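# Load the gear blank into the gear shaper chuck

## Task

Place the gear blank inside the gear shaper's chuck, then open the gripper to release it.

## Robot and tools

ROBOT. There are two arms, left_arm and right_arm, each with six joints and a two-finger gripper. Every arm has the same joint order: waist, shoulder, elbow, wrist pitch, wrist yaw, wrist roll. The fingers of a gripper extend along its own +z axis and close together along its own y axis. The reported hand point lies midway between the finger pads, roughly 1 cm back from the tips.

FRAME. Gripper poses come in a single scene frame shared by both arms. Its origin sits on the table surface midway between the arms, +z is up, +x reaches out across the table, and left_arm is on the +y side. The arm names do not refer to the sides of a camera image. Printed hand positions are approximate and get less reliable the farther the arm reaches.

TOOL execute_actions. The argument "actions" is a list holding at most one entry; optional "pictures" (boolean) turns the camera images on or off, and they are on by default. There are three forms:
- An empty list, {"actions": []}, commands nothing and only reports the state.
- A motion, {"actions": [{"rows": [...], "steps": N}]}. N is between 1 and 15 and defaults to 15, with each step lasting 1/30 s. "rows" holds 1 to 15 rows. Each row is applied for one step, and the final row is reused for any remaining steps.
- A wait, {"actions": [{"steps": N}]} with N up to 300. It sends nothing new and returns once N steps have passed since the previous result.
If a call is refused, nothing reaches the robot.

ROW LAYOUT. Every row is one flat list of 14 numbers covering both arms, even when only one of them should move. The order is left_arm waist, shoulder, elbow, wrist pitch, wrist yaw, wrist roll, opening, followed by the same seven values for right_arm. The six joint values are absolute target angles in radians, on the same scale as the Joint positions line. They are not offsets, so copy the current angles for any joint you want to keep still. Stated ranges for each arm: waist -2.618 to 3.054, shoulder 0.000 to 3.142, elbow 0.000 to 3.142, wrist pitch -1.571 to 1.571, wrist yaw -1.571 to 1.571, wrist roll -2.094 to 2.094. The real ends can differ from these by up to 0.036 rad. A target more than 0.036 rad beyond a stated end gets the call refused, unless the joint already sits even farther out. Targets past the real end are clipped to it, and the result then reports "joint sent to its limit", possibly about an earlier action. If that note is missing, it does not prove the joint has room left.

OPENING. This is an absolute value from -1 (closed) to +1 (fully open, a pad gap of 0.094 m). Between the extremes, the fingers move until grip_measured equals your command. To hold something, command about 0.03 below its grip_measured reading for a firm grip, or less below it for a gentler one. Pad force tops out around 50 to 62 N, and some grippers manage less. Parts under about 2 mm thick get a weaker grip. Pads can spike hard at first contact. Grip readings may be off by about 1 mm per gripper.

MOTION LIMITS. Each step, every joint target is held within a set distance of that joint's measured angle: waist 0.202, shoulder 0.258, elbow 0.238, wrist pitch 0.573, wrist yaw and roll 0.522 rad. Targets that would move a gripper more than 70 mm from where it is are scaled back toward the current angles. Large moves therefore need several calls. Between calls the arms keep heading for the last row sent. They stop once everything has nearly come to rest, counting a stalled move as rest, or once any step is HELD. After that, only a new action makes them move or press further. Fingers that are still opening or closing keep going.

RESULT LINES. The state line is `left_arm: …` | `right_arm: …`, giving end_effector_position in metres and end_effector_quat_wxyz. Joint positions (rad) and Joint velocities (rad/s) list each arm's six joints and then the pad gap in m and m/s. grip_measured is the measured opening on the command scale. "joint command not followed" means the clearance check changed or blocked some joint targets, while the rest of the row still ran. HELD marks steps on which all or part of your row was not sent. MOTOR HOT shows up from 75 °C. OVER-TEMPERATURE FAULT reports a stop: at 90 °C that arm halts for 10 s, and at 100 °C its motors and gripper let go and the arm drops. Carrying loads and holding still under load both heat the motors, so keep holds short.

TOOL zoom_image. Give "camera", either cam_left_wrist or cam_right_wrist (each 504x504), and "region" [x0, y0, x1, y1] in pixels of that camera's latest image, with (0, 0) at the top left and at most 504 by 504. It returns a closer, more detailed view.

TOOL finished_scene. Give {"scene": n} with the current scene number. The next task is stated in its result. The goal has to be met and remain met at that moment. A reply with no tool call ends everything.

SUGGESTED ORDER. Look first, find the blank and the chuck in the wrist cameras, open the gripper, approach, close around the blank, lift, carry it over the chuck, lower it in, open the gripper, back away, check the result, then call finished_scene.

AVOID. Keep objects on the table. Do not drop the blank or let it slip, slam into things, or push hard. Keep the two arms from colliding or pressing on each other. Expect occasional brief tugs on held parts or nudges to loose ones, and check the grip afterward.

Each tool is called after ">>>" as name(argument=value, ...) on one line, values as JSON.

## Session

>>> execute_actions(actions=[])

Scene clock: 0.00 s of 4200.00 s.
left_arm: end_effector_position=(+0.2400, +0.5214, +0.1619) grip_measured=+1.000 end_effector_quat_wxyz=(-0.227, +0.715, -0.603, +0.270) | right_arm: end_effector_position=(+0.2740, -0.2282, +0.3733) grip_measured=+1.000 end_effector_quat_wxyz=(-0.357, +0.683, -0.467, +0.432)
Joint positions: left_arm=[ 1.081  1.578  1.25  -0.842  0.616 -0.803  0.094] | right_arm=[ 0.634  0.841  1.258 -0.86   0.527 -1.617  0.094]
Joint velocities: left_arm=[-0.002  0.007 -0.002 -0.022  0.022  0.081  0.   ] | right_arm=[-0.002 -0.002  0.012 -0.051 -0.022 -0.022  0.   ]

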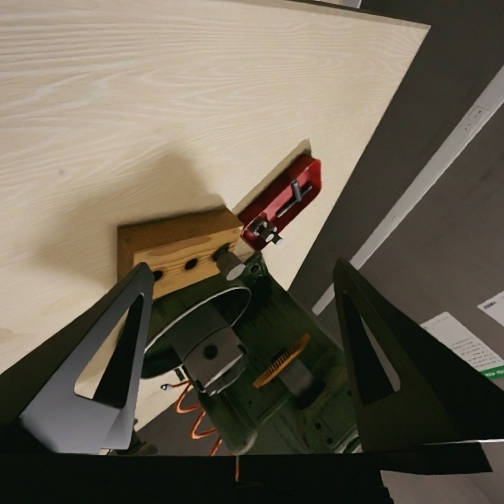

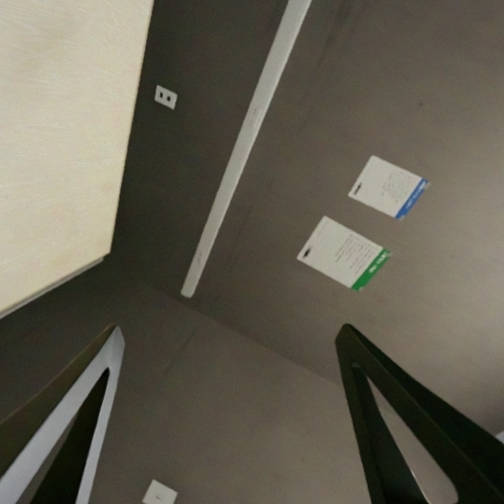

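>>> execute_actions(actions=[{"rows":[[1.081,1.578,1.25,-0.842,0.616,-0.803,1,0.9,1.2,1.45,-0.6,0,0,1]]}], pictures=false)

>>> execute_actions(actions=[{"steps":45}])

Scene clock: 5.97 s of 4200.00 s.
left_arm: end_effector_position=(+0.2400, +0.5214, +0.1619) grip_measured=+1.000 end_effector_quat_wxyz=(-0.227, +0.715, -0.603, +0.270) | right_arm: end_effector_position=(+0.2601, -0.0125, +0.3899) grip_measured=+1.000 end_effector_quat_wxyz=(+0.551, -0.507, +0.652, +0.117)
Joint positions: left_arm=[ 1.081  1.578  1.25  -0.842  0.616 -0.803  0.094] | right_arm=[ 0.893  1.198  1.437 -0.613  0.048 -0.432  0.094]
Joint velocities: left_arm=[-0.012  0.007 -0.007 -0.081 -0.022  0.037  0.   ] | right_arm=[ 0.012 -0.007 -0.002  0.007 -0.242  2.762  0.   ]
Steps of this call (steps 1 to 90: nothing new was sent; then 2.47 s passed at rest; steps 91 to 105: all 15 steps of this action). Readings (joint positions):
91: left_arm=[1.081 1.578 1.250 -0.842 0.616 -0.803] | right_arm=[0.649 0.856 1.272 -0.863 0.502 -1.580]
92: left_arm=[1.081 1.578 1.250 -0.842 0.616 -0.803] | right_arm=[0.682 0.884 1.298 -0.850 0.458 -1.533]
94: left_arm=[1.081 1.578 1.250 -0.842 0.616 -0.803] | right_arm=[0.755 0.963 1.350 -0.797 0.374 -1.432]
98: left_arm=[1.081 1.578 1.250 -0.842 0.616 -0.803] | right_arm=[0.867 1.144 1.417 -0.686 0.190 -1.116]
105: the state above

Scene clock: 7.47 s of 4200.00 s.
left_arm: end_effector_position=(+0.2400, +0.5214, +0.1619) grip_measured=+1.000 end_effector_quat_wxyz=(-0.227, +0.715, -0.603, +0.270) | right_arm: end_effector_position=(+0.2546, -0.0079, +0.3903) grip_measured=+1.000 end_effector_quat_wxyz=(+0.508, -0.369, +0.739, +0.246)
Joint positions: left_arm=[ 1.081  1.578  1.25  -0.842  0.616 -0.803  0.094] | right_arm=[ 0.893  1.198  1.437 -0.611  0.008 -0.01   0.094]
Joint velocities: left_arm=[-0.012  0.012  0.007  0.037  0.051 -0.007  0.   ] | right_arm=[-0.002 -0.012 -0.012  0.022 -0.022  0.037  0.   ]
Steps of this call (steps 1 to 45: the robot went on to your last target). Readings (joint positions):
1: left_arm=[1.081 1.578 1.250 -0.842 0.616 -0.803] | right_arm=[0.893 1.198 1.437 -0.612 0.040 -0.348]
2: left_arm=[1.081 1.578 1.250 -0.842 0.616 -0.803] | right_arm=[0.893 1.198 1.437 -0.611 0.034 -0.280]
4: left_arm=[1.081 1.578 1.250 -0.842 0.616 -0.803] | right_arm=[0.893 1.198 1.437 -0.611 0.025 -0.182]
8: left_arm=[1.081 1.578 1.250 -0.842 0.616 -0.803] | right_arm=[0.893 1.198 1.437 -0.611 0.015 -0.081]
45: the state above
All arms were judged still, so your last target was given up. Only a new action makes them travel on or press farther. Fingers that are still opening or closing keep moving.

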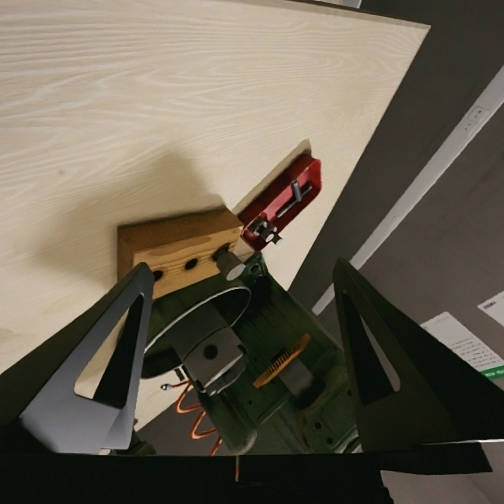

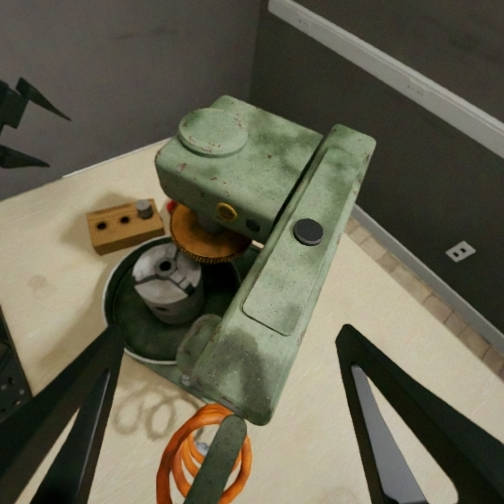

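>>> execute_actions(actions=[{"rows":[[1.0,1.05,0.95,-0.41,0,0,1,0.9,1.2,1.45,-0.6,0,0,1]]}], pictures=false)

>>> execute_actions(actions=[{"rows":[[0.45,1.05,0.87,-0.41,0,0,1,0.9,1.2,1.45,-0.6,0,0,1]]}], pictures=false)

>>> execute_actions(actions=[{"steps":40}])

Scene clock: 22.00 s of 4200.00 s.
left_arm: end_effector_position=(+0.1766, +0.5504, +0.2675) grip_measured=+1.000 end_effector_quat_wxyz=(+0.462, -0.416, +0.752, +0.221) | right_arm: end_effector_position=(+0.2546, -0.0079, +0.3903) grip_measured=+1.000 end_effector_quat_wxyz=(+0.508, -0.369, +0.739, +0.246)
Joint positions: left_arm=[ 1.002  1.038  0.957 -0.415  0.031 -0.043  0.094] | right_arm=[ 0.893  1.198  1.437 -0.611  0.008 -0.01   0.094]
Joint velocities: left_arm=[ 0.002  0.012  0.007  0.081 -0.11   0.227  0.   ] | right_arm=[ 0.002 -0.002 -0.022  0.022 -0.007 -0.037  0.   ]
Steps of this call (steps 1 to 90: nothing new was sent; then 11.03 s passed at rest; steps 91 to 105: all 15 steps of this action). Readings (joint positions):
91: left_arm=[1.068 1.540 1.201 -0.758 0.534 -0.721] | right_arm=[0.893 1.198 1.437 -0.611 0.008 -0.010]
92: left_arm=[1.048 1.471 1.116 -0.665 0.427 -0.620] | right_arm=[0.893 1.198 1.437 -0.611 0.008 -0.010]
94: left_arm=[1.011 1.307 0.989 -0.593 0.275 -0.421] | right_arm=[0.893 1.198 1.437 -0.611 0.008 -0.010]
98: left_arm=[1.002 1.067 0.952 -0.499 0.122 -0.181] | right_arm=[0.893 1.198 1.437 -0.611 0.008 -0.010]
105: the state above

Scene clock: 22.50 s of 4200.00 s.
left_arm: end_effector_position=(+0.2960, +0.4037, +0.2341) grip_measured=+1.000 end_effector_quat_wxyz=(+0.474, -0.188, +0.855, +0.098) | right_arm: end_effector_position=(+0.2546, -0.0079, +0.3903) grip_measured=+1.000 end_effector_quat_wxyz=(+0.508, -0.369, +0.739, +0.246)
Joint positions: left_arm=[ 0.447  1.047  0.883 -0.397  0.011 -0.007  0.094] | right_arm=[ 0.893  1.198  1.437 -0.611  0.008 -0.01   0.094]
Joint velocities: left_arm=[-0.012  0.017 -0.002 -0.037 -0.051  0.022  0.   ] | right_arm=[ 0.002 -0.022 -0.007  0.007 -0.022  0.051  0.   ]
Steps of this call (steps 1 to 15: all 15 steps of this action). Readings (joint positions):
1: left_arm=[0.970 1.038 0.947 -0.403 0.005 -0.038] | right_arm=[0.893 1.198 1.437 -0.611 0.008 -0.010]
2: left_arm=[0.905 1.038 0.934 -0.393 -0.004 -0.033] | right_arm=[0.893 1.198 1.437 -0.611 0.008 -0.010]
4: left_arm=[0.752 1.041 0.905 -0.390 -0.004 -0.023] | right_arm=[0.893 1.198 1.437 -0.611 0.008 -0.010]
8: left_arm=[0.482 1.047 0.883 -0.397 0.010 -0.011] | right_arm=[0.893 1.198 1.437 -0.611 0.008 -0.010]
15: the state above

Scene clock: 23.83 s of 4200.00 s.
left_arm: end_effector_position=(+0.2958, +0.4041, +0.2341) grip_measured=+1.000 end_effector_quat_wxyz=(+0.474, -0.189, +0.855, +0.099) | right_arm: end_effector_position=(+0.2546, -0.0079, +0.3903) grip_measured=+1.000 end_effector_quat_wxyz=(+0.508, -0.369, +0.739, +0.246)
Joint positions: left_arm=[ 0.447  1.047  0.883 -0.397  0.008 -0.006  0.094] | right_arm=[ 0.893  1.198  1.437 -0.611  0.008 -0.01   0.094]
Joint velocities: left_arm=[-0.012 -0.002 -0.002 -0.037 -0.007 -0.022  0.   ] | right_arm=[ 0.002  0.017  0.007 -0.022  0.051  0.081  0.   ]
Steps of this call (steps 1 to 15: the robot went on to your last target; steps 16 to 40: nothing new was sent). Readings (joint positions):
1: left_arm=[0.447 1.047 0.883 -0.397 0.010 -0.007] | right_arm=[0.893 1.198 1.437 -0.611 0.008 -0.010]
2: left_arm=[0.447 1.047 0.883 -0.397 0.010 -0.007] | right_arm=[0.893 1.198 1.437 -0.611 0.008 -0.010]
4: left_arm=[0.447 1.047 0.883 -0.397 0.009 -0.006] | right_arm=[0.893 1.198 1.437 -0.611 0.008 -0.010]
8: left_arm=[0.447 1.047 0.883 -0.397 0.008 -0.006] | right_arm=[0.893 1.198 1.437 -0.611 0.008 -0.010]
40: the state above
All arms were judged still, so your last target was given up. Only a new action makes them travel on or press farther. Fingers that are still opening or closing keep moving.

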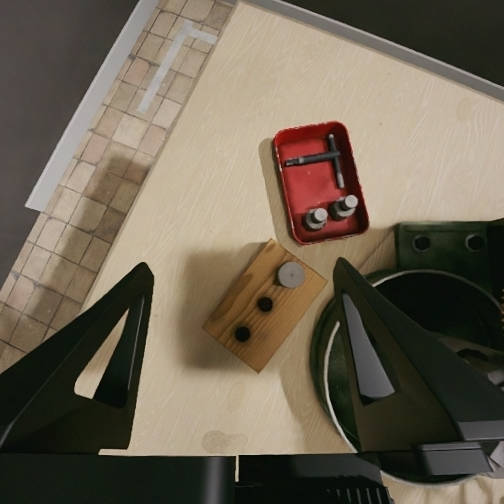

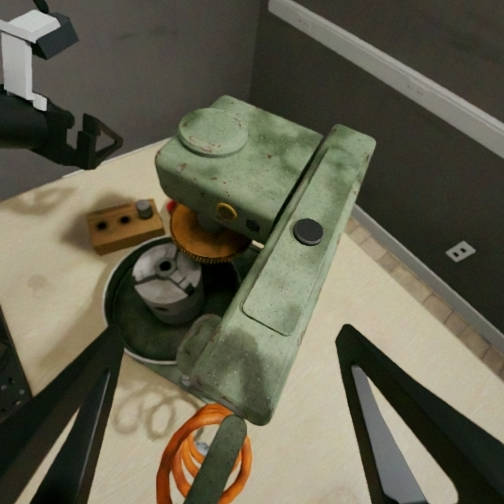

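>>> execute_actions(actions=[{"rows":[[0.312,1.19,0.52,0.07,0,0,0.1,0.9,1.2,1.45,-0.6,0,0,1]]}], pictures=false)

>>> execute_actions(actions=[{"steps":25}])

Scene clock: 30.70 s of 4200.00 s.
left_arm: end_effector_position=(+0.3092, +0.3618, +0.1008) grip_measured=+0.102 end_effector_quat_wxyz=(+0.436, -0.137, +0.887, +0.064) | right_arm: end_effector_position=(+0.2546, -0.0079, +0.3903) grip_measured=+1.000 end_effector_quat_wxyz=(+0.508, -0.369, +0.739, +0.246)
Joint positions: left_arm=[ 0.317  1.2    0.502  0.04   0.002 -0.005  0.052] | right_arm=[ 0.893  1.198  1.437 -0.611  0.008 -0.01   0.094]
Joint velocities: left_arm=[-0.002 -0.012 -0.002  0.286 -0.051  0.051 -0.001] | right_arm=[-0.007 -0.007 -0.007 -0.051 -0.007 -0.051  0.   ]
Steps of this call (steps 1 to 90: nothing new was sent; then 3.37 s passed at rest; steps 91 to 105: all 15 steps of this action). Readings (joint positions):
91: left_arm=[0.430 1.055 0.853 -0.325 -0.003 -0.006] | right_arm=[0.893 1.198 1.437 -0.611 0.008 -0.010]
92: left_arm=[0.397 1.072 0.810 -0.228 -0.006 -0.006] | right_arm=[0.893 1.198 1.437 -0.611 0.008 -0.010]
94: left_arm=[0.344 1.123 0.709 -0.103 -0.001 -0.006] | right_arm=[0.893 1.198 1.437 -0.611 0.008 -0.010]
98: left_arm=[0.317 1.195 0.524 -0.031 0.002 -0.005] | right_arm=[0.893 1.198 1.437 -0.611 0.008 -0.010]
105: the state above

Scene clock: 31.53 s of 4200.00 s.
left_arm: end_effector_position=(+0.3136, +0.3632, +0.1070) grip_measured=+0.102 end_effector_quat_wxyz=(+0.449, -0.136, +0.880, +0.067) | right_arm: end_effector_position=(+0.2546, -0.0079, +0.3903) grip_measured=+1.000 end_effector_quat_wxyz=(+0.508, -0.369, +0.739, +0.246)
Joint positions: left_arm=[ 0.317  1.2    0.502  0.071  0.002 -0.005  0.052] | right_arm=[ 0.893  1.198  1.437 -0.611  0.008 -0.01   0.094]
Joint velocities: left_arm=[-0.002 -0.017  0.002  0.051 -0.022 -0.022  0.   ] | right_arm=[-0.027 -0.007 -0.002  0.022 -0.066 -0.081  0.   ]
Steps of this call (steps 1 to 25: the robot went on to your last target). Readings (joint positions):
1: left_arm=[0.317 1.200 0.502 0.047 0.002 -0.005] | right_arm=[0.893 1.198 1.437 -0.611 0.008 -0.010]
2: left_arm=[0.317 1.200 0.502 0.052 0.002 -0.005] | right_arm=[0.893 1.198 1.437 -0.611 0.008 -0.010]
4: left_arm=[0.317 1.200 0.502 0.060 0.002 -0.005] | right_arm=[0.893 1.198 1.437 -0.611 0.008 -0.010]
8: left_arm=[0.317 1.200 0.502 0.067 0.002 -0.005] | right_arm=[0.893 1.198 1.437 -0.611 0.008 -0.010]
25: the state above

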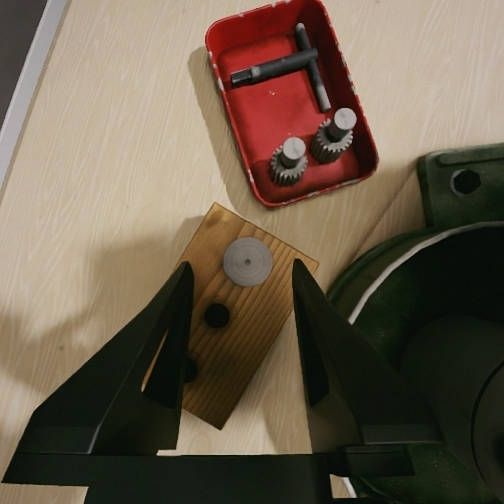

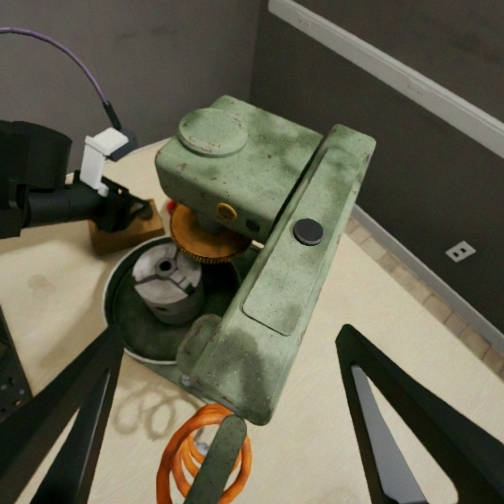

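>>> execute_actions(actions=[{"rows":[[0.305,1.22,0.50,0.10,0,0,0.1,0.9,1.2,1.45,-0.6,0,0,1],[0.303,1.235,0.495,0.125,0,0,0.1,0.9,1.2,1.45,-0.6,0,0,1],[0.302,1.25,0.49,0.15,0,0,0.1,0.9,1.2,1.45,-0.6,0,0,1],[0.302,1.265,0.485,0.175,0,0,0.1,0.9,1.2,1.45,-0.6,0,0,1],[0.302,1.28,0.48,0.20,0,0,0.1,0.9,1.2,1.45,-0.6,0,0,1],[0.302,1.295,0.475,0.22,0,0,0.1,0.9,1.2,1.45,-0.6,0,0,1],[0.302,1.31,0.468,0.24,0,0,0.1,0.9,1.2,1.45,-0.6,0,0,1],[0.302,1.325,0.46,0.26,0,0,0.1,0.9,1.2,1.45,-0.6,0,0,1],[0.302,1.34,0.452,0.28,0,0,0.1,0.9,1.2,1.45,-0.6,0,0,1],[0.302,1.35,0.445,0.295,0,0,0.1,0.9,1.2,1.45,-0.6,0,0,1],[0.302,1.36,0.44,0.305,0,0,0.1,0.9,1.2,1.45,-0.6,0,0,1],[0.302,1.367,0.435,0.305,0,0,0.1,0.9,1.2,1.45,-0.6,0,0,1]]}], pictures=false)

>>> execute_actions(actions=[{"steps":20}])

Scene clock: 47.00 s of 4200.00 s.
left_arm: end_effector_position=(+0.3258, +0.3643, +0.0757) grip_measured=+0.102 end_effector_quat_wxyz=(+0.450, -0.133, +0.881, +0.065) | right_arm: end_effector_position=(+0.2546, -0.0079, +0.3903) grip_measured=+1.000 end_effector_quat_wxyz=(+0.508, -0.369, +0.739, +0.246)
Joint positions: left_arm=[ 0.309  1.354  0.453  0.274  0.002 -0.005  0.052] | right_arm=[ 0.893  1.198  1.437 -0.611  0.008 -0.01   0.094]
Joint velocities: left_arm=[-0.007  0.042 -0.095  0.007 -0.022  0.066 -0.   ] | right_arm=[ 0.002 -0.027  0.012 -0.007  0.037 -0.007  0.   ]
Steps of this call (steps 1 to 15: the robot went on to your last target; steps 16 to 90: nothing new was sent; then 11.97 s passed at rest; steps 91 to 105: all 15 steps of this action). Readings (joint positions):
91: left_arm=[0.316 1.200 0.502 0.074 0.002 -0.005] | right_arm=[0.893 1.198 1.437 -0.611 0.008 -0.010]
92: left_arm=[0.314 1.203 0.502 0.082 0.002 -0.005] | right_arm=[0.893 1.198 1.437 -0.611 0.008 -0.010]
94: left_arm=[0.311 1.222 0.502 0.114 0.002 -0.005] | right_arm=[0.893 1.198 1.437 -0.611 0.008 -0.010]
98: left_arm=[0.309 1.285 0.499 0.189 0.002 -0.005] | right_arm=[0.893 1.198 1.437 -0.611 0.008 -0.010]
105: the state above

Scene clock: 47.67 s of 4200.00 s.
left_arm: end_effector_position=(+0.3294, +0.3654, +0.0809) grip_measured=+0.102 end_effector_quat_wxyz=(+0.462, -0.132, +0.874, +0.067) | right_arm: end_effector_position=(+0.2546, -0.0079, +0.3903) grip_measured=+1.000 end_effector_quat_wxyz=(+0.508, -0.369, +0.739, +0.246)
Joint positions: left_arm=[ 0.309  1.356  0.451  0.306  0.002 -0.005  0.052] | right_arm=[ 0.893  1.198  1.437 -0.611  0.008 -0.01   0.094]
Joint velocities: left_arm=[ 0.007 -0.002  0.022 -0.037 -0.022 -0.022 -0.001] | right_arm=[ 0.007  0.002 -0.007 -0.051 -0.051  0.007  0.   ]
Steps of this call (steps 1 to 20: the robot went on to your last target). Readings (joint positions):
1: left_arm=[0.309 1.356 0.452 0.276 0.002 -0.005] | right_arm=[0.893 1.198 1.437 -0.611 0.008 -0.010]
2: left_arm=[0.309 1.356 0.451 0.279 0.002 -0.005] | right_arm=[0.893 1.198 1.437 -0.611 0.008 -0.010]
4: left_arm=[0.309 1.356 0.451 0.289 0.002 -0.005] | right_arm=[0.893 1.198 1.437 -0.611 0.008 -0.010]
8: left_arm=[0.309 1.356 0.451 0.300 0.002 -0.005] | right_arm=[0.893 1.198 1.437 -0.611 0.008 -0.010]
20: the state above

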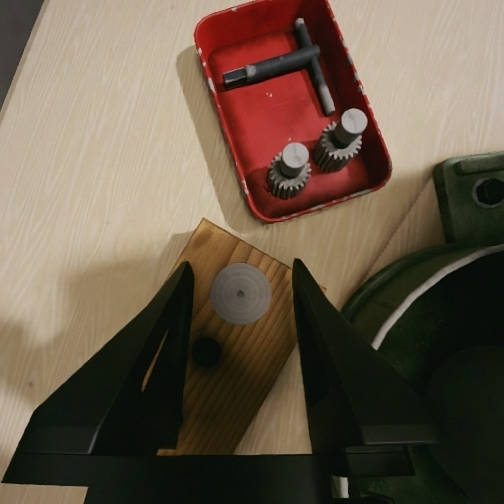

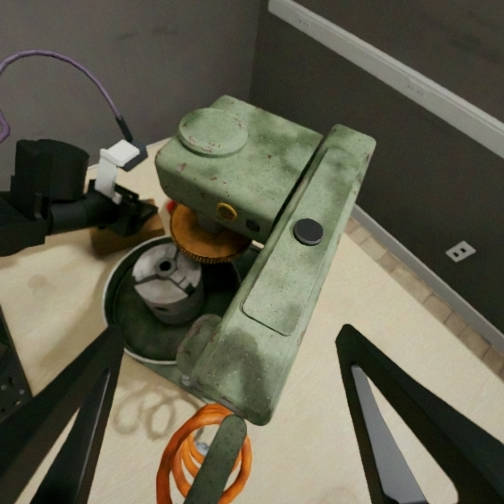

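>>> execute_actions(actions=[{"rows":[[0.302,1.378,0.42,0.305,0,0,0.1,0.9,1.2,1.45,-0.6,0,0,1]]}])

Scene clock: 51.27 s of 4200.00 s.
left_arm: end_effector_position=(+0.3295, +0.3654, +0.0809) grip_measured=+0.102 end_effector_quat_wxyz=(+0.462, -0.132, +0.874, +0.067) | right_arm: end_effector_position=(+0.2546, -0.0079, +0.3903) grip_measured=+1.000 end_effector_quat_wxyz=(+0.508, -0.369, +0.739, +0.246)
Joint positions: left_arm=[ 0.309  1.356  0.451  0.306  0.002 -0.005  0.052] | right_arm=[ 0.893  1.198  1.437 -0.611  0.008 -0.01   0.094]
Joint velocities: left_arm=[-0.007 -0.022  0.012  0.037 -0.022 -0.007 -0.001] | right_arm=[ 0.007 -0.012 -0.007 -0.037 -0.022 -0.066  0.   ]
Steps of this call (steps 1 to 15: the robot went on to your last target; steps 16 to 90: nothing new was sent; then 0.10 s passed at rest; steps 91 to 105: all 15 steps of this action). Readings (joint positions):
91: left_arm=[0.309 1.356 0.451 0.306 0.002 -0.005] | right_arm=[0.893 1.198 1.437 -0.611 0.008 -0.010]
92: left_arm=[0.309 1.356 0.451 0.306 0.002 -0.005] | right_arm=[0.893 1.198 1.437 -0.611 0.008 -0.010]
94: left_arm=[0.309 1.356 0.451 0.306 0.002 -0.005] | right_arm=[0.893 1.198 1.437 -0.611 0.008 -0.010]
98: left_arm=[0.309 1.356 0.451 0.306 0.002 -0.005] | right_arm=[0.893 1.198 1.437 -0.611 0.008 -0.010]
105: the state above

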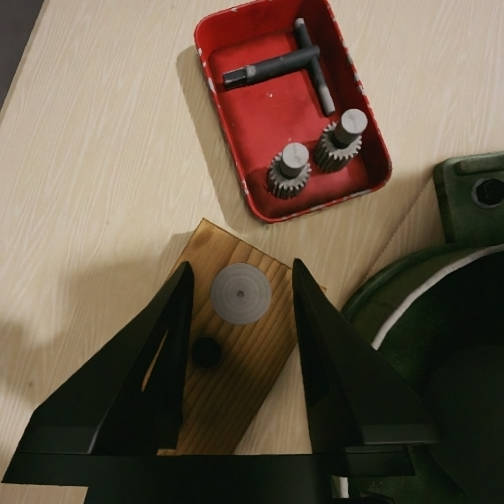

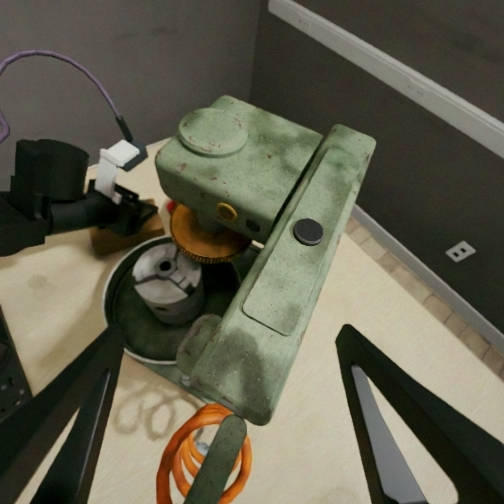

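Stiction. Use q4 instead (down-back) plus more q2.

>>> execute_actions(actions=[{"rows":[[0.302,1.388,0.435,0.26,0,0,0.1,0.9,1.2,1.45,-0.6,0,0,1]]}])

Scene clock: 53.87 s of 4200.00 s.
left_arm: end_effector_position=(+0.3254, +0.3641, +0.0700) grip_measured=+0.102 end_effector_quat_wxyz=(+0.444, -0.133, +0.884, +0.064) | right_arm: end_effector_position=(+0.2546, -0.0079, +0.3903) grip_measured=+1.000 end_effector_quat_wxyz=(+0.508, -0.369, +0.739, +0.246)
Joint positions: left_arm=[ 0.309  1.373  0.451  0.282  0.002 -0.005  0.052] | right_arm=[ 0.893  1.198  1.437 -0.611  0.008 -0.01   0.094]
Joint velocities: left_arm=[-0.012 -0.032 -0.007 -0.007 -0.007 -0.022  0.   ] | right_arm=[ 0.002 -0.002  0.007 -0.051 -0.007 -0.022  0.   ]
Steps of this call (steps 1 to 15: the robot went on to your last target; steps 16 to 63: nothing new was sent; steps 64 to 78: all 15 steps of this action). Readings (joint positions):
64: left_arm=[0.309 1.357 0.451 0.305 0.002 -0.005] | right_arm=[0.893 1.198 1.437 -0.611 0.008 -0.010]
65: left_arm=[0.309 1.361 0.451 0.304 0.002 -0.005] | right_arm=[0.893 1.198 1.437 -0.611 0.008 -0.010]
67: left_arm=[0.309 1.369 0.451 0.295 0.002 -0.005] | right_arm=[0.893 1.198 1.437 -0.611 0.008 -0.010]
71: left_arm=[0.309 1.373 0.451 0.284 0.002 -0.005] | right_arm=[0.893 1.198 1.437 -0.611 0.008 -0.010]
78: the state above

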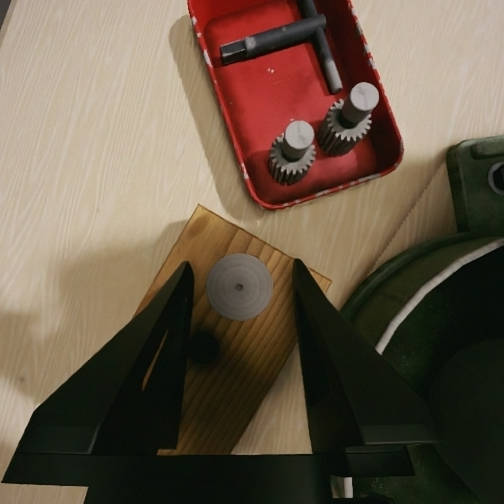

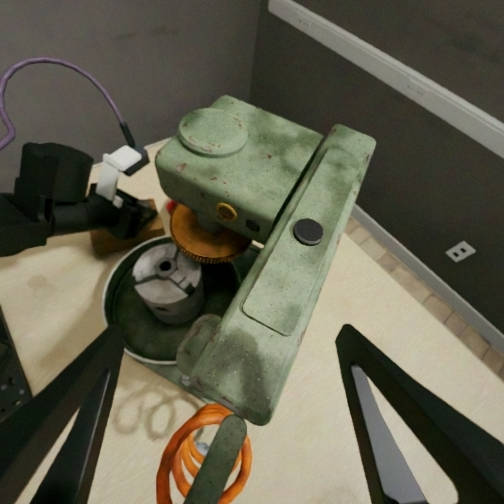

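>>> execute_actions(actions=[{"rows":[[0.305,1.375,0.45,0.28,0,0,-0.45,0.9,1.2,1.45,-0.6,0,0,1]]}], pictures=false)

>>> execute_actions(actions=[{"rows":[[0.305,1.355,0.485,0.275,0,0,-0.45,0.9,1.2,1.45,-0.6,0,0,1],[0.305,1.347,0.492,0.26,0,0,-0.45,0.9,1.2,1.45,-0.6,0,0,1],[0.305,1.339,0.50,0.244,0,0,-0.45,0.9,1.2,1.45,-0.6,0,0,1],[0.305,1.331,0.507,0.228,0,0,-0.45,0.9,1.2,1.45,-0.6,0,0,1],[0.305,1.323,0.515,0.212,0,0,-0.45,0.9,1.2,1.45,-0.6,0,0,1],[0.305,1.315,0.522,0.196,0,0,-0.45,0.9,1.2,1.45,-0.6,0,0,1],[0.305,1.307,0.53,0.18,0,0,-0.45,0.9,1.2,1.45,-0.6,0,0,1],[0.305,1.299,0.538,0.164,0,0,-0.45,0.9,1.2,1.45,-0.6,0,0,1],[0.305,1.291,0.546,0.148,0,0,-0.45,0.9,1.2,1.45,-0.6,0,0,1],[0.305,1.283,0.554,0.132,0,0,-0.45,0.9,1.2,1.45,-0.6,0,0,1],[0.305,1.275,0.562,0.116,0,0,-0.45,0.9,1.2,1.45,-0.6,0,0,1],[0.305,1.267,0.57,0.10,0,0,-0.45,0.9,1.2,1.45,-0.6,0,0,1],[0.305,1.259,0.578,0.085,0,0,-0.45,0.9,1.2,1.45,-0.6,0,0,1],[0.305,1.25,0.588,0.07,0,0,-0.45,0.9,1.2,1.45,-0.6,0,0,1]]}], pictures=false)

>>> execute_actions(actions=[{"steps":15}])

Scene clock: 71.83 s of 4200.00 s.
left_arm: end_effector_position=(+0.3254, +0.3642, +0.0699) grip_measured=-0.408 end_effector_quat_wxyz=(+0.444, -0.133, +0.884, +0.064) | right_arm: end_effector_position=(+0.2546, -0.0079, +0.3903) grip_measured=+1.000 end_effector_quat_wxyz=(+0.508, -0.369, +0.739, +0.246)
Joint positions: left_arm=[ 0.309  1.373  0.451  0.282  0.001 -0.005  0.028] | right_arm=[ 0.893  1.198  1.437 -0.611  0.008 -0.01   0.094]
Joint velocities: left_arm=[ 0.007 -0.007 -0.017  0.007  0.051  0.037  0.001] | right_arm=[ 0.017 -0.027 -0.012 -0.037  0.007 -0.051  0.   ]
Steps of this call (steps 1 to 15: the robot went on to your last target; steps 16 to 90: nothing new was sent; then 14.47 s passed at rest; steps 91 to 105: all 15 steps of this action). Readings (joint positions):
91: left_arm=[0.309 1.373 0.451 0.282 0.002 -0.005] | right_arm=[0.893 1.198 1.437 -0.611 0.008 -0.010]
92: left_arm=[0.309 1.373 0.451 0.282 0.002 -0.005] | right_arm=[0.893 1.198 1.437 -0.611 0.008 -0.010]
94: left_arm=[0.309 1.373 0.451 0.282 0.001 -0.005] | right_arm=[0.893 1.198 1.437 -0.611 0.008 -0.010]
98: left_arm=[0.309 1.373 0.451 0.282 0.001 -0.005] | right_arm=[0.893 1.198 1.437 -0.611 0.008 -0.010]
105: the state above

Scene clock: 72.33 s of 4200.00 s.
left_arm: end_effector_position=(+0.3297, +0.3655, +0.1046) grip_measured=-0.408 end_effector_quat_wxyz=(+0.449, -0.133, +0.881, +0.065) | right_arm: end_effector_position=(+0.2546, -0.0079, +0.3903) grip_measured=+1.000 end_effector_quat_wxyz=(+0.508, -0.369, +0.739, +0.246)
Joint positions: left_arm=[ 0.309  1.285  0.545  0.111  0.001 -0.005  0.028] | right_arm=[ 0.893  1.198  1.437 -0.611  0.008 -0.01   0.094]
Joint velocities: left_arm=[-0.017 -0.183  0.183 -0.3    0.066 -0.022 -0.001] | right_arm=[ 0.002 -0.007 -0.002 -0.037  0.066 -0.11   0.   ]
Steps of this call (steps 1 to 15: all 15 steps of this action). Readings (joint positions):
1: left_arm=[0.309 1.373 0.451 0.282 0.001 -0.005] | right_arm=[0.893 1.198 1.437 -0.611 0.008 -0.010]
2: left_arm=[0.309 1.373 0.451 0.282 0.001 -0.005] | right_arm=[0.893 1.198 1.437 -0.611 0.008 -0.010]
4: left_arm=[0.309 1.369 0.459 0.264 0.001 -0.005] | right_arm=[0.893 1.198 1.437 -0.611 0.008 -0.010]
8: left_arm=[0.309 1.343 0.485 0.207 0.001 -0.005] | right_arm=[0.893 1.198 1.437 -0.611 0.008 -0.010]
15: the state above

Scene clock: 72.83 s of 4200.00 s.
left_arm: end_effector_position=(+0.3262, +0.3645, +0.1040) grip_measured=-0.408 end_effector_quat_wxyz=(+0.438, -0.134, +0.887, +0.063) | right_arm: end_effector_position=(+0.2546, -0.0079, +0.3903) grip_measured=+1.000 end_effector_quat_wxyz=(+0.508, -0.369, +0.739, +0.246)
Joint positions: left_arm=[ 0.309  1.274  0.557  0.063  0.001 -0.005  0.028] | right_arm=[ 0.893  1.198  1.437 -0.611  0.008 -0.01   0.094]
Joint velocities: left_arm=[-0.017 -0.022  0.002 -0.066  0.022 -0.037  0.   ] | right_arm=[-0.002 -0.002 -0.017 -0.095  0.007 -0.095  0.   ]
Steps of this call (steps 1 to 15: the robot went on to your last target). Readings (joint positions):
1: left_arm=[0.309 1.280 0.550 0.104 0.001 -0.005] | right_arm=[0.893 1.198 1.437 -0.611 0.008 -0.010]
2: left_arm=[0.309 1.276 0.554 0.099 0.001 -0.005] | right_arm=[0.893 1.198 1.437 -0.611 0.008 -0.010]
4: left_arm=[0.309 1.274 0.557 0.093 0.001 -0.005] | right_arm=[0.893 1.198 1.437 -0.611 0.008 -0.010]
8: left_arm=[0.309 1.274 0.557 0.073 0.001 -0.005] | right_arm=[0.893 1.198 1.437 -0.611 0.008 -0.010]
15: the state above

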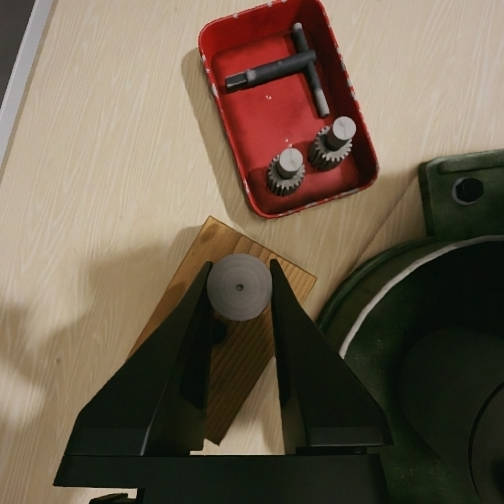

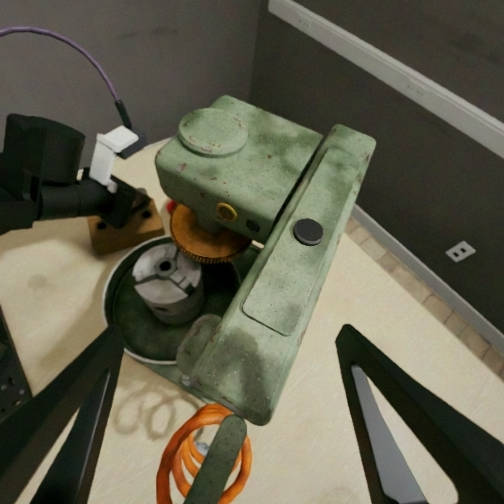

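>>> execute_actions(actions=[{"rows":[[0.305,1.1,0.7,-0.2,0,0,-0.45,0.9,1.2,1.45,-0.6,0,0,1],[0.305,1.1,0.7,-0.2,0,0,-0.45,0.9,1.2,1.45,-0.6,0,0,1],[0.305,1.0,0.75,-0.35,0,0,-0.45,0.9,1.2,1.45,-0.6,0,0,1],[0.305,1.0,0.75,-0.35,0,0,-0.45,0.9,1.2,1.45,-0.6,0,0,1],[0.305,0.9,0.8,-0.5,0,0,-0.45,0.9,1.2,1.45,-0.6,0,0,1],[0.305,0.9,0.8,-0.5,0,0,-0.45,0.9,1.2,1.45,-0.6,0,0,1],[0.305,0.8,0.85,-0.65,0,0,-0.45,0.9,1.2,1.45,-0.6,0,0,1],[0.305,0.8,0.85,-0.65,0,0,-0.45,0.9,1.2,1.45,-0.6,0,0,1],[0.305,0.65,0.89,-0.835,0,0,-0.45,0.9,1.2,1.45,-0.6,0,0,1]]}], pictures=false)

>>> execute_actions(actions=[{"rows":[[0.2,0.65,0.89,-0.835,0,0,-0.45,0.9,1.2,1.45,-0.6,0,0,1],[0.15,0.65,0.89,-0.835,0,0,-0.45,0.9,1.2,1.45,-0.6,0,0,1],[0.1,0.65,0.89,-0.835,0,0,-0.45,0.9,1.2,1.45,-0.6,0,0,1],[0.05,0.65,0.89,-0.835,0,0,-0.45,0.9,1.2,1.45,-0.6,0,0,1],[0.0,0.65,0.89,-0.835,0,0,-0.45,0.9,1.2,1.45,-0.6,0,0,1],[-0.05,0.65,0.89,-0.835,0,0,-0.45,0.9,1.2,1.45,-0.6,0,0,1],[-0.1,0.65,0.89,-0.835,0,0,-0.45,0.9,1.2,1.45,-0.6,0,0,1],[-0.15,0.65,0.89,-0.835,0,0,-0.45,0.9,1.2,1.45,-0.6,0,0,1],[-0.2,0.65,0.89,-0.835,0,0,-0.45,0.9,1.2,1.45,-0.6,0,0,1]]}], pictures=false)

>>> execute_actions(actions=[{"steps":15}])

Scene clock: 91.10 s of 4200.00 s.
left_arm: end_effector_position=(+0.2207, +0.3324, +0.2897) grip_measured=-0.408 end_effector_quat_wxyz=(+0.529, -0.126, +0.835, +0.077) | right_arm: end_effector_position=(+0.2546, -0.0079, +0.3903) grip_measured=+1.000 end_effector_quat_wxyz=(+0.508, -0.369, +0.739, +0.246)
Joint positions: left_arm=[ 0.309  0.636  0.894 -0.7    0.001 -0.005  0.028] | right_arm=[ 0.893  1.198  1.437 -0.611  0.008 -0.01   0.094]
Joint velocities: left_arm=[ 0.002  0.002 -0.007 -0.74   0.051 -0.022  0.001] | right_arm=[-0.007 -0.002 -0.007  0.051 -0.007  0.007  0.   ]
Steps of this call (steps 1 to 15: the robot went on to your last target; steps 16 to 90: nothing new was sent; then 14.77 s passed at rest; steps 91 to 105: all 15 steps of this action). Readings (joint positions):
91: left_arm=[0.309 1.256 0.574 0.008 0.001 -0.005] | right_arm=[0.893 1.198 1.437 -0.611 0.008 -0.010]
92: left_arm=[0.309 1.221 0.593 -0.061 0.001 -0.005] | right_arm=[0.893 1.198 1.437 -0.611 0.008 -0.010]
94: left_arm=[0.309 1.123 0.645 -0.180 0.001 -0.005] | right_arm=[0.893 1.198 1.437 -0.611 0.008 -0.010]
98: left_arm=[0.309 0.899 0.784 -0.404 0.001 -0.005] | right_arm=[0.893 1.198 1.437 -0.611 0.008 -0.010]
105: the state above

Scene clock: 91.60 s of 4200.00 s.
left_arm: end_effector_position=(+0.2106, +0.2084, +0.2573) grip_measured=-0.408 end_effector_quat_wxyz=(+0.467, +0.092, +0.878, -0.053) | right_arm: end_effector_position=(+0.2546, -0.0079, +0.3903) grip_measured=+1.000 end_effector_quat_wxyz=(+0.508, -0.369, +0.739, +0.246)
Joint positions: left_arm=[-0.194  0.645  0.894 -0.842  0.008 -0.004  0.028] | right_arm=[ 0.893  1.198  1.437 -0.611  0.008 -0.01   0.094]
Joint velocities: left_arm=[-0.017  0.012 -0.002 -0.051 -0.007 -0.007 -0.   ] | right_arm=[ 0.007  0.002  0.002  0.022 -0.095  0.007  0.   ]
Steps of this call (steps 1 to 15: all 15 steps of this action). Readings (joint positions):
1: left_arm=[0.289 0.639 0.894 -0.730 -0.010 -0.005] | right_arm=[0.893 1.198 1.437 -0.611 0.008 -0.010]
2: left_arm=[0.246 0.643 0.894 -0.758 -0.014 -0.005] | right_arm=[0.893 1.198 1.437 -0.611 0.008 -0.010]
4: left_arm=[0.138 0.645 0.894 -0.796 -0.011 -0.005] | right_arm=[0.893 1.198 1.437 -0.611 0.008 -0.010]
8: left_arm=[-0.067 0.645 0.894 -0.827 -0.004 -0.005] | right_arm=[0.893 1.198 1.437 -0.611 0.008 -0.010]
15: the state above

Scene clock: 92.10 s of 4200.00 s.
left_arm: end_effector_position=(+0.2102, +0.2085, +0.2566) grip_measured=-0.408 end_effector_quat_wxyz=(+0.466, +0.092, +0.879, -0.053) | right_arm: end_effector_position=(+0.2546, -0.0079, +0.3903) grip_measured=+1.000 end_effector_quat_wxyz=(+0.508, -0.369, +0.739, +0.246)
Joint positions: left_arm=[-0.194  0.645  0.894 -0.845  0.008 -0.004  0.028] | right_arm=[ 0.893  1.198  1.437 -0.611  0.008 -0.01   0.094]
Joint velocities: left_arm=[ 0.002 -0.007 -0.012 -0.066 -0.007 -0.051 -0.001] | right_arm=[-0.012 -0.012 -0.022 -0.081  0.022 -0.066  0.   ]
Steps of this call (steps 1 to 15: the robot went on to your last target). Readings (joint positions):
1: left_arm=[-0.194 0.645 0.894 -0.842 0.008 -0.004] | right_arm=[0.893 1.198 1.437 -0.611 0.008 -0.010]
2: left_arm=[-0.194 0.645 0.894 -0.843 0.008 -0.004] | right_arm=[0.893 1.198 1.437 -0.611 0.008 -0.010]
4: left_arm=[-0.194 0.645 0.894 -0.844 0.008 -0.004] | right_arm=[0.893 1.198 1.437 -0.611 0.008 -0.010]
8: left_arm=[-0.194 0.645 0.894 -0.845 0.008 -0.004] | right_arm=[0.893 1.198 1.437 -0.611 0.008 -0.010]
15: the state above
All arms were judged still, so your last target was given up. Only a new action makes them travel on or press farther. Fingers that are still opening or closing keep moving.

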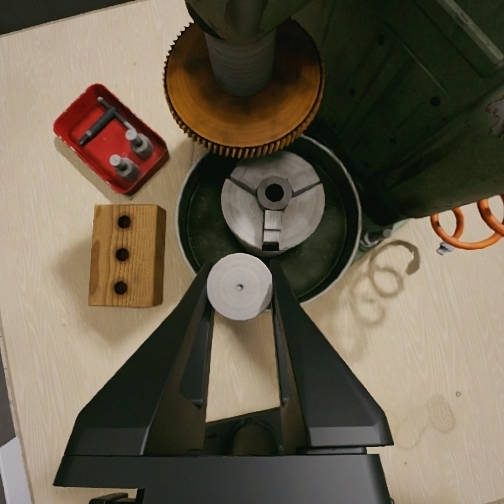

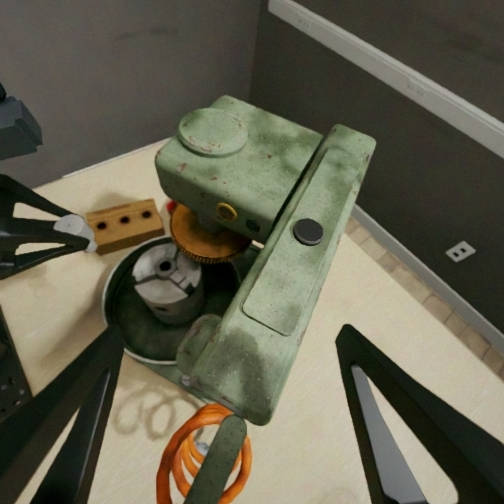

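>>> execute_actions(actions=[{"rows":[[-0.22,0.68,0.88,-0.80,0,0,-0.45,0.9,1.2,1.45,-0.6,0,0,1],[-0.24,0.71,0.87,-0.76,0,0,-0.45,0.9,1.2,1.45,-0.6,0,0,1],[-0.26,0.74,0.86,-0.72,0,0,-0.45,0.9,1.2,1.45,-0.6,0,0,1],[-0.268,0.77,0.85,-0.68,0,0,-0.45,0.9,1.2,1.45,-0.6,0,0,1],[-0.268,0.80,0.84,-0.65,0,0,-0.45,0.9,1.2,1.45,-0.6,0,0,1],[-0.268,0.825,0.835,-0.62,0,0,-0.45,0.9,1.2,1.45,-0.6,0,0,1],[-0.268,0.845,0.83,-0.605,0,0,-0.45,0.9,1.2,1.45,-0.6,0,0,1]]}], pictures=false)

>>> execute_actions(actions=[{"steps":20}])

Scene clock: 114.43 s of 4200.00 s.
left_arm: end_effector_position=(+0.2535, +0.1806, +0.2152) grip_measured=-0.408 end_effector_quat_wxyz=(+0.427, +0.122, +0.894, -0.061) | right_arm: end_effector_position=(+0.2546, -0.0079, +0.3903) grip_measured=+1.000 end_effector_quat_wxyz=(+0.508, -0.369, +0.739, +0.246)
Joint positions: left_arm=[-0.261  0.853  0.828 -0.654  0.002 -0.004  0.028] | right_arm=[ 0.893  1.198  1.437 -0.611  0.008 -0.01   0.094]
Joint velocities: left_arm=[ 0.012  0.007  0.002  0.095  0.095  0.051 -0.   ] | right_arm=[ 0.007 -0.012 -0.007  0.007  0.022  0.007  0.   ]
Steps of this call (steps 1 to 90: nothing new was sent; then 18.83 s passed at rest; steps 91 to 105: all 15 steps of this action). Readings (joint positions):
91: left_arm=[-0.198 0.647 0.894 -0.844 0.005 -0.004] | right_arm=[0.893 1.198 1.437 -0.611 0.008 -0.010]
92: left_arm=[-0.208 0.657 0.894 -0.837 0.003 -0.004] | right_arm=[0.893 1.198 1.437 -0.611 0.008 -0.010]
94: left_arm=[-0.239 0.698 0.889 -0.800 0.002 -0.004] | right_arm=[0.893 1.198 1.437 -0.611 0.008 -0.010]
98: left_arm=[-0.261 0.819 0.854 -0.697 0.002 -0.004] | right_arm=[0.893 1.198 1.437 -0.611 0.008 -0.010]
105: the state above

Scene clock: 115.10 s of 4200.00 s.
left_arm: end_effector_position=(+0.2564, +0.1798, +0.2190) grip_measured=-0.408 end_effector_quat_wxyz=(+0.435, +0.122, +0.890, -0.062) | right_arm: end_effector_position=(+0.2546, -0.0079, +0.3903) grip_measured=+1.000 end_effector_quat_wxyz=(+0.508, -0.369, +0.739, +0.246)
Joint positions: left_arm=[-0.261  0.853  0.828 -0.635  0.002 -0.004  0.028] | right_arm=[ 0.893  1.198  1.437 -0.611  0.008 -0.01   0.094]
Joint velocities: left_arm=[ 0.017  0.022 -0.007 -0.022  0.037 -0.007  0.   ] | right_arm=[-0.007 -0.012 -0.022 -0.022 -0.022 -0.066  0.   ]
Steps of this call (steps 1 to 20: the robot went on to your last target). Readings (joint positions):
1: left_arm=[-0.261 0.853 0.828 -0.649 0.002 -0.004] | right_arm=[0.893 1.198 1.437 -0.611 0.008 -0.010]
2: left_arm=[-0.261 0.853 0.828 -0.645 0.002 -0.004] | right_arm=[0.893 1.198 1.437 -0.611 0.008 -0.010]
4: left_arm=[-0.261 0.853 0.828 -0.641 0.002 -0.004] | right_arm=[0.893 1.198 1.437 -0.611 0.008 -0.010]
8: left_arm=[-0.261 0.853 0.828 -0.637 0.002 -0.004] | right_arm=[0.893 1.198 1.437 -0.611 0.008 -0.010]
20: the state above

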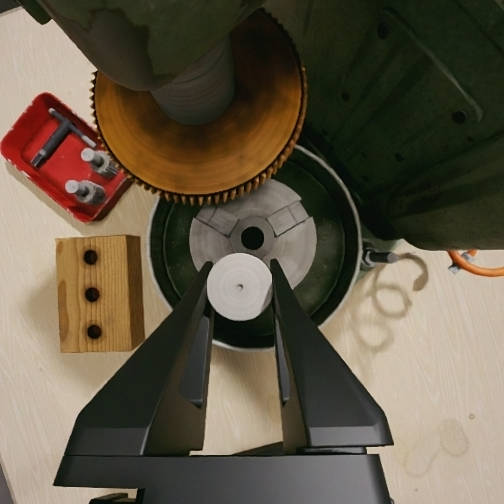

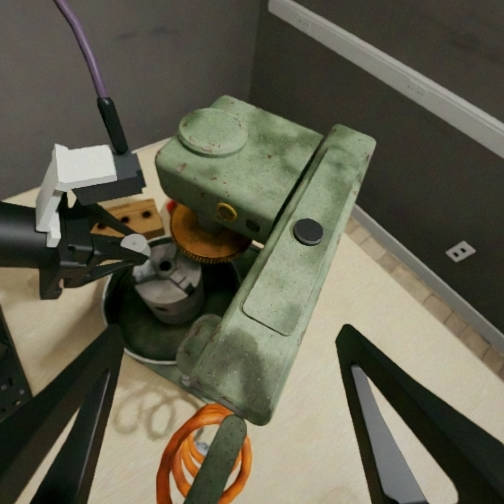

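>>> execute_actions(actions=[{"rows":[[-0.272,0.87,0.84,-0.59,0,0,-0.45,0.9,1.2,1.45,-0.6,0,0,1],[-0.275,0.88,0.84,-0.575,0,0,-0.45,0.9,1.2,1.45,-0.6,0,0,1],[-0.277,0.89,0.84,-0.56,0,0,-0.45,0.9,1.2,1.45,-0.6,0,0,1],[-0.277,0.90,0.84,-0.545,0,0,-0.45,0.9,1.2,1.45,-0.6,0,0,1],[-0.277,0.91,0.84,-0.53,0,0,-0.45,0.9,1.2,1.45,-0.6,0,0,1],[-0.277,0.92,0.84,-0.515,0,0,-0.45,0.9,1.2,1.45,-0.6,0,0,1],[-0.277,0.93,0.84,-0.50,0,0,-0.45,0.9,1.2,1.45,-0.6,0,0,1],[-0.277,0.94,0.84,-0.49,0,0,-0.45,0.9,1.2,1.45,-0.6,0,0,1],[-0.277,0.95,0.84,-0.49,0,0,-0.45,0.9,1.2,1.45,-0.6,0,0,1],[-0.277,0.955,0.84,-0.49,0,0,-0.45,0.9,1.2,1.45,-0.6,0,0,1]]}], pictures=false)

>>> execute_actions(actions=[{"steps":20}])

>>> zoom_image(camera="cam_right_wrist", region=[90, 180, 250, 320])

Scene clock: 136.00 s of 4200.00 s.
left_arm: end_effector_position=(+0.2776, +0.1683, +0.2127) grip_measured=-0.408 end_effector_quat_wxyz=(+0.438, +0.133, +0.887, -0.066) | right_arm: end_effector_position=(+0.2546, -0.0079, +0.3903) grip_measured=+1.000 end_effector_quat_wxyz=(+0.508, -0.369, +0.739, +0.246)
Joint positions: left_arm=[-0.275  0.944  0.828 -0.537  0.007  0.004  0.028] | right_arm=[ 0.893  1.198  1.437 -0.611  0.008 -0.01   0.094]
Joint velocities: left_arm=[ 0.002 -0.032 -0.002  0.007 -0.022 -0.007 -0.   ] | right_arm=[ 0.012 -0.022 -0.012 -0.022  0.022  0.037  0.   ]
Steps of this call (steps 1 to 15: the robot went on to your last target; steps 16 to 90: nothing new was sent; then 17.40 s passed at rest; steps 91 to 105: all 15 steps of this action). Readings (joint positions):
91: left_arm=[-0.262 0.853 0.828 -0.634 0.002 -0.004] | right_arm=[0.893 1.198 1.437 -0.611 0.008 -0.010]
92: left_arm=[-0.263 0.855 0.828 -0.630 0.002 -0.004] | right_arm=[0.893 1.198 1.437 -0.611 0.008 -0.010]
94: left_arm=[-0.267 0.869 0.828 -0.613 0.002 -0.004] | right_arm=[0.893 1.198 1.437 -0.611 0.008 -0.010]
98: left_arm=[-0.270 0.914 0.828 -0.568 0.002 -0.004] | right_arm=[0.893 1.198 1.437 -0.611 0.008 -0.010]
105: the state above

Scene clock: 136.67 s of 4200.00 s.
left_arm: end_effector_position=(+0.2800, +0.1676, +0.2161) grip_measured=-0.408 end_effector_quat_wxyz=(+0.445, +0.133, +0.883, -0.067) | right_arm: end_effector_position=(+0.2546, -0.0079, +0.3903) grip_measured=+1.000 end_effector_quat_wxyz=(+0.508, -0.369, +0.739, +0.246)
Joint positions: left_arm=[-0.275  0.944  0.828 -0.521  0.007  0.005  0.028] | right_arm=[ 0.893  1.198  1.437 -0.611  0.008 -0.01   0.094]
Joint velocities: left_arm=[-0.007 -0.012 -0.007  0.022 -0.007  0.037  0.   ] | right_arm=[-0.002 -0.007  0.002 -0.007 -0.066 -0.007  0.   ]
Steps of this call (steps 1 to 20: the robot went on to your last target). Readings (joint positions):
1: left_arm=[-0.275 0.944 0.828 -0.537 0.007 0.005] | right_arm=[0.893 1.198 1.437 -0.611 0.008 -0.010]
2: left_arm=[-0.275 0.944 0.828 -0.536 0.007 0.005] | right_arm=[0.893 1.198 1.437 -0.611 0.008 -0.010]
4: left_arm=[-0.275 0.944 0.828 -0.535 0.007 0.005] | right_arm=[0.893 1.198 1.437 -0.611 0.008 -0.010]
8: left_arm=[-0.275 0.944 0.828 -0.529 0.007 0.005] | right_arm=[0.893 1.198 1.437 -0.611 0.008 -0.010]
20: the state above

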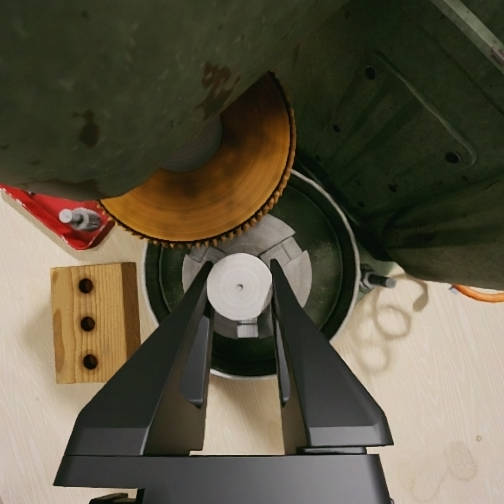

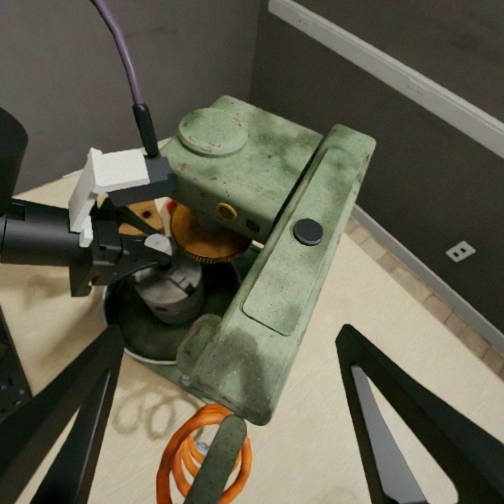

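Region (90, 180, 250, 320) of cam_right_wrist's 504x504 image, scaled by 3.150, with more detail than that image has; it fills the top 441 rows of this view, and the rest is white.

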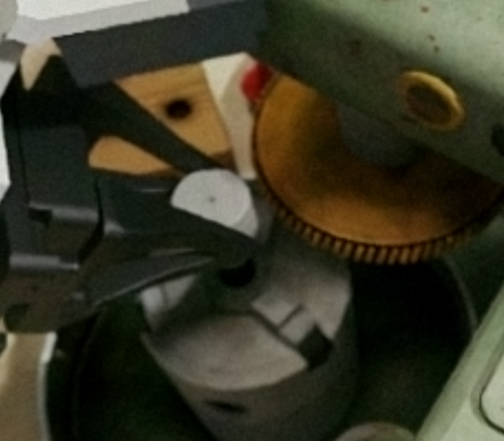

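>>> execute_actions(actions=[{"rows":[[-0.277,0.90,0.85,-0.55,0,0,-0.45,0.9,1.2,1.45,-0.6,0,0,1],[-0.277,0.87,0.86,-0.58,0,0,-0.45,0.9,1.2,1.45,-0.6,0,0,1],[-0.277,0.84,0.87,-0.61,0,0,-0.45,0.9,1.2,1.45,-0.6,0,0,1],[-0.277,0.82,0.87,-0.63,0.04,0.03,-0.45,0.9,1.2,1.45,-0.6,0,0,1],[-0.277,0.82,0.87,-0.66,0.08,0.06,-0.45,0.9,1.2,1.45,-0.6,0,0,1],[-0.26,0.82,0.87,-0.66,0.12,0.1,-0.45,0.9,1.2,1.45,-0.6,0,0,1],[-0.24,0.82,0.87,-0.66,0.16,0.13,-0.45,0.9,1.2,1.45,-0.6,0,0,1],[-0.22,0.82,0.87,-0.66,0.2,0.16,-0.45,0.9,1.2,1.45,-0.6,0,0,1],[-0.19,0.82,0.87,-0.66,0.24,0.19,-0.45,0.9,1.2,1.45,-0.6,0,0,1],[-0.16,0.82,0.87,-0.66,0.28,0.22,-0.45,0.9,1.2,1.45,-0.6,0,0,1],[-0.13,0.82,0.87,-0.66,0.32,0.26,-0.45,0.9,1.2,1.45,-0.6,0,0,1],[-0.10,0.82,0.87,-0.66,0.36,0.29,-0.45,0.9,1.2,1.45,-0.6,0,0,1],[-0.075,0.82,0.87,-0.66,0.403,0.316,-0.45,0.9,1.2,1.45,-0.6,0,0,1],[-0.055,0.82,0.87,-0.66,0.403,0.316,-0.45,0.9,1.2,1.45,-0.6,0,0,1]]}], pictures=false)

>>> execute_actions(actions=[{"rows":[[-0.055,0.85,0.87,-0.66,0.403,0.316,-0.45,0.9,1.2,1.45,-0.6,0,0,1],[-0.055,0.86,0.87,-0.66,0.403,0.316,-0.45,0.9,1.2,1.45,-0.6,0,0,1],[-0.055,0.87,0.87,-0.66,0.403,0.316,-0.45,0.9,1.2,1.45,-0.6,0,0,1],[-0.055,0.885,0.87,-0.66,0.403,0.316,-0.45,0.9,1.2,1.45,-0.6,0,0,1]]}], pictures=false)

>>> execute_actions(actions=[{"steps":15}])

Scene clock: 184.40 s of 4200.00 s.
left_arm: end_effector_position=(+0.2507, +0.1817, +0.2262) grip_measured=-0.408 end_effector_quat_wxyz=(+0.442, +0.210, +0.866, -0.100) | right_arm: end_effector_position=(+0.2546, -0.0079, +0.3903) grip_measured=+1.000 end_effector_quat_wxyz=(+0.508, -0.369, +0.739, +0.246)
Joint positions: left_arm=[-0.078  0.839  0.836 -0.66   0.294  0.237  0.028] | right_arm=[ 0.893  1.198  1.437 -0.611  0.008 -0.01   0.094]
Joint velocities: left_arm=[ 0.447  0.007 -0.002 -0.051  0.52   0.505 -0.001] | right_arm=[-0.007  0.002 -0.012 -0.051 -0.037 -0.022  0.   ]
Steps of this call (steps 1 to 15: the robot went on to your last target; steps 16 to 90: nothing new was sent; then 44.23 s passed at rest; steps 91 to 105: all 15 steps of this action). Readings (joint positions):
91: left_arm=[-0.275 0.942 0.828 -0.523 0.007 0.005] | right_arm=[0.893 1.198 1.437 -0.611 0.008 -0.010]
92: left_arm=[-0.275 0.935 0.828 -0.533 0.007 0.005] | right_arm=[0.893 1.198 1.437 -0.611 0.008 -0.010]
94: left_arm=[-0.275 0.900 0.828 -0.570 0.010 0.008] | right_arm=[0.893 1.198 1.437 -0.611 0.008 -0.010]
98: left_arm=[-0.255 0.840 0.834 -0.629 0.087 0.069] | right_arm=[0.893 1.198 1.437 -0.611 0.008 -0.010]
105: the state above

Scene clock: 184.90 s of 4200.00 s.
left_arm: end_effector_position=(+0.2499, +0.1717, +0.2174) grip_measured=-0.408 end_effector_quat_wxyz=(+0.426, +0.248, +0.861, -0.124) | right_arm: end_effector_position=(+0.2546, -0.0079, +0.3903) grip_measured=+1.000 end_effector_quat_wxyz=(+0.508, -0.369, +0.739, +0.246)
Joint positions: left_arm=[-0.061  0.88   0.836 -0.668  0.381  0.307  0.028] | right_arm=[ 0.893  1.198  1.437 -0.611  0.008 -0.01   0.094]
Joint velocities: left_arm=[-0.037 -0.007 -0.007  0.081 -0.007 -0.066  0.   ] | right_arm=[-0.007  0.002  0.002 -0.051  0.007  0.066  0.   ]
Steps of this call (steps 1 to 15: all 15 steps of this action). Readings (joint positions):
1: left_arm=[-0.067 0.839 0.836 -0.661 0.310 0.252] | right_arm=[0.893 1.198 1.437 -0.611 0.008 -0.010]
2: left_arm=[-0.063 0.840 0.836 -0.663 0.324 0.263] | right_arm=[0.893 1.198 1.437 -0.611 0.008 -0.010]
4: left_arm=[-0.061 0.851 0.836 -0.663 0.347 0.280] | right_arm=[0.893 1.198 1.437 -0.611 0.008 -0.010]
8: left_arm=[-0.061 0.878 0.836 -0.667 0.369 0.298] | right_arm=[0.893 1.198 1.437 -0.611 0.008 -0.010]
15: the state above

Scene clock: 185.40 s of 4200.00 s.
left_arm: end_effector_position=(+0.2497, +0.1712, +0.2175) grip_measured=-0.408 end_effector_quat_wxyz=(+0.426, +0.249, +0.861, -0.125) | right_arm: end_effector_position=(+0.2546, -0.0079, +0.3903) grip_measured=+1.000 end_effector_quat_wxyz=(+0.508, -0.369, +0.739, +0.246)
Joint positions: left_arm=[-0.061  0.88   0.836 -0.668  0.384  0.31   0.028] | right_arm=[ 0.893  1.198  1.437 -0.611  0.008 -0.01   0.094]
Joint velocities: left_arm=[ 0.007  0.012 -0.002  0.022 -0.022 -0.095 -0.   ] | right_arm=[0.002 0.007 0.007 0.007 0.022 0.081 0.   ]
Steps of this call (steps 1 to 15: the robot went on to your last target). Readings (joint positions):
1: left_arm=[-0.061 0.880 0.836 -0.668 0.382 0.308] | right_arm=[0.893 1.198 1.437 -0.611 0.008 -0.010]
2: left_arm=[-0.061 0.880 0.836 -0.668 0.382 0.308] | right_arm=[0.893 1.198 1.437 -0.611 0.008 -0.010]
4: left_arm=[-0.061 0.880 0.836 -0.668 0.383 0.309] | right_arm=[0.893 1.198 1.437 -0.611 0.008 -0.010]
8: left_arm=[-0.061 0.880 0.836 -0.668 0.384 0.309] | right_arm=[0.893 1.198 1.437 -0.611 0.008 -0.010]
15: the state above
All arms were judged still, so your last target was given up. Only a new action makes them travel on or press farther. Fingers that are still opening or closing keep moving.

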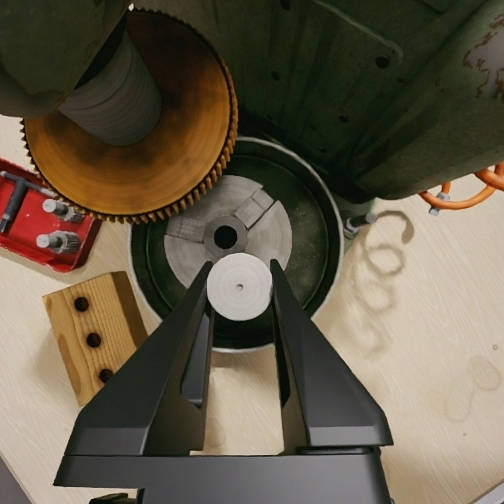

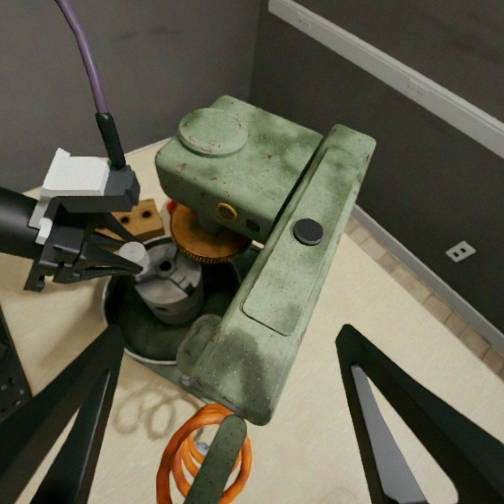

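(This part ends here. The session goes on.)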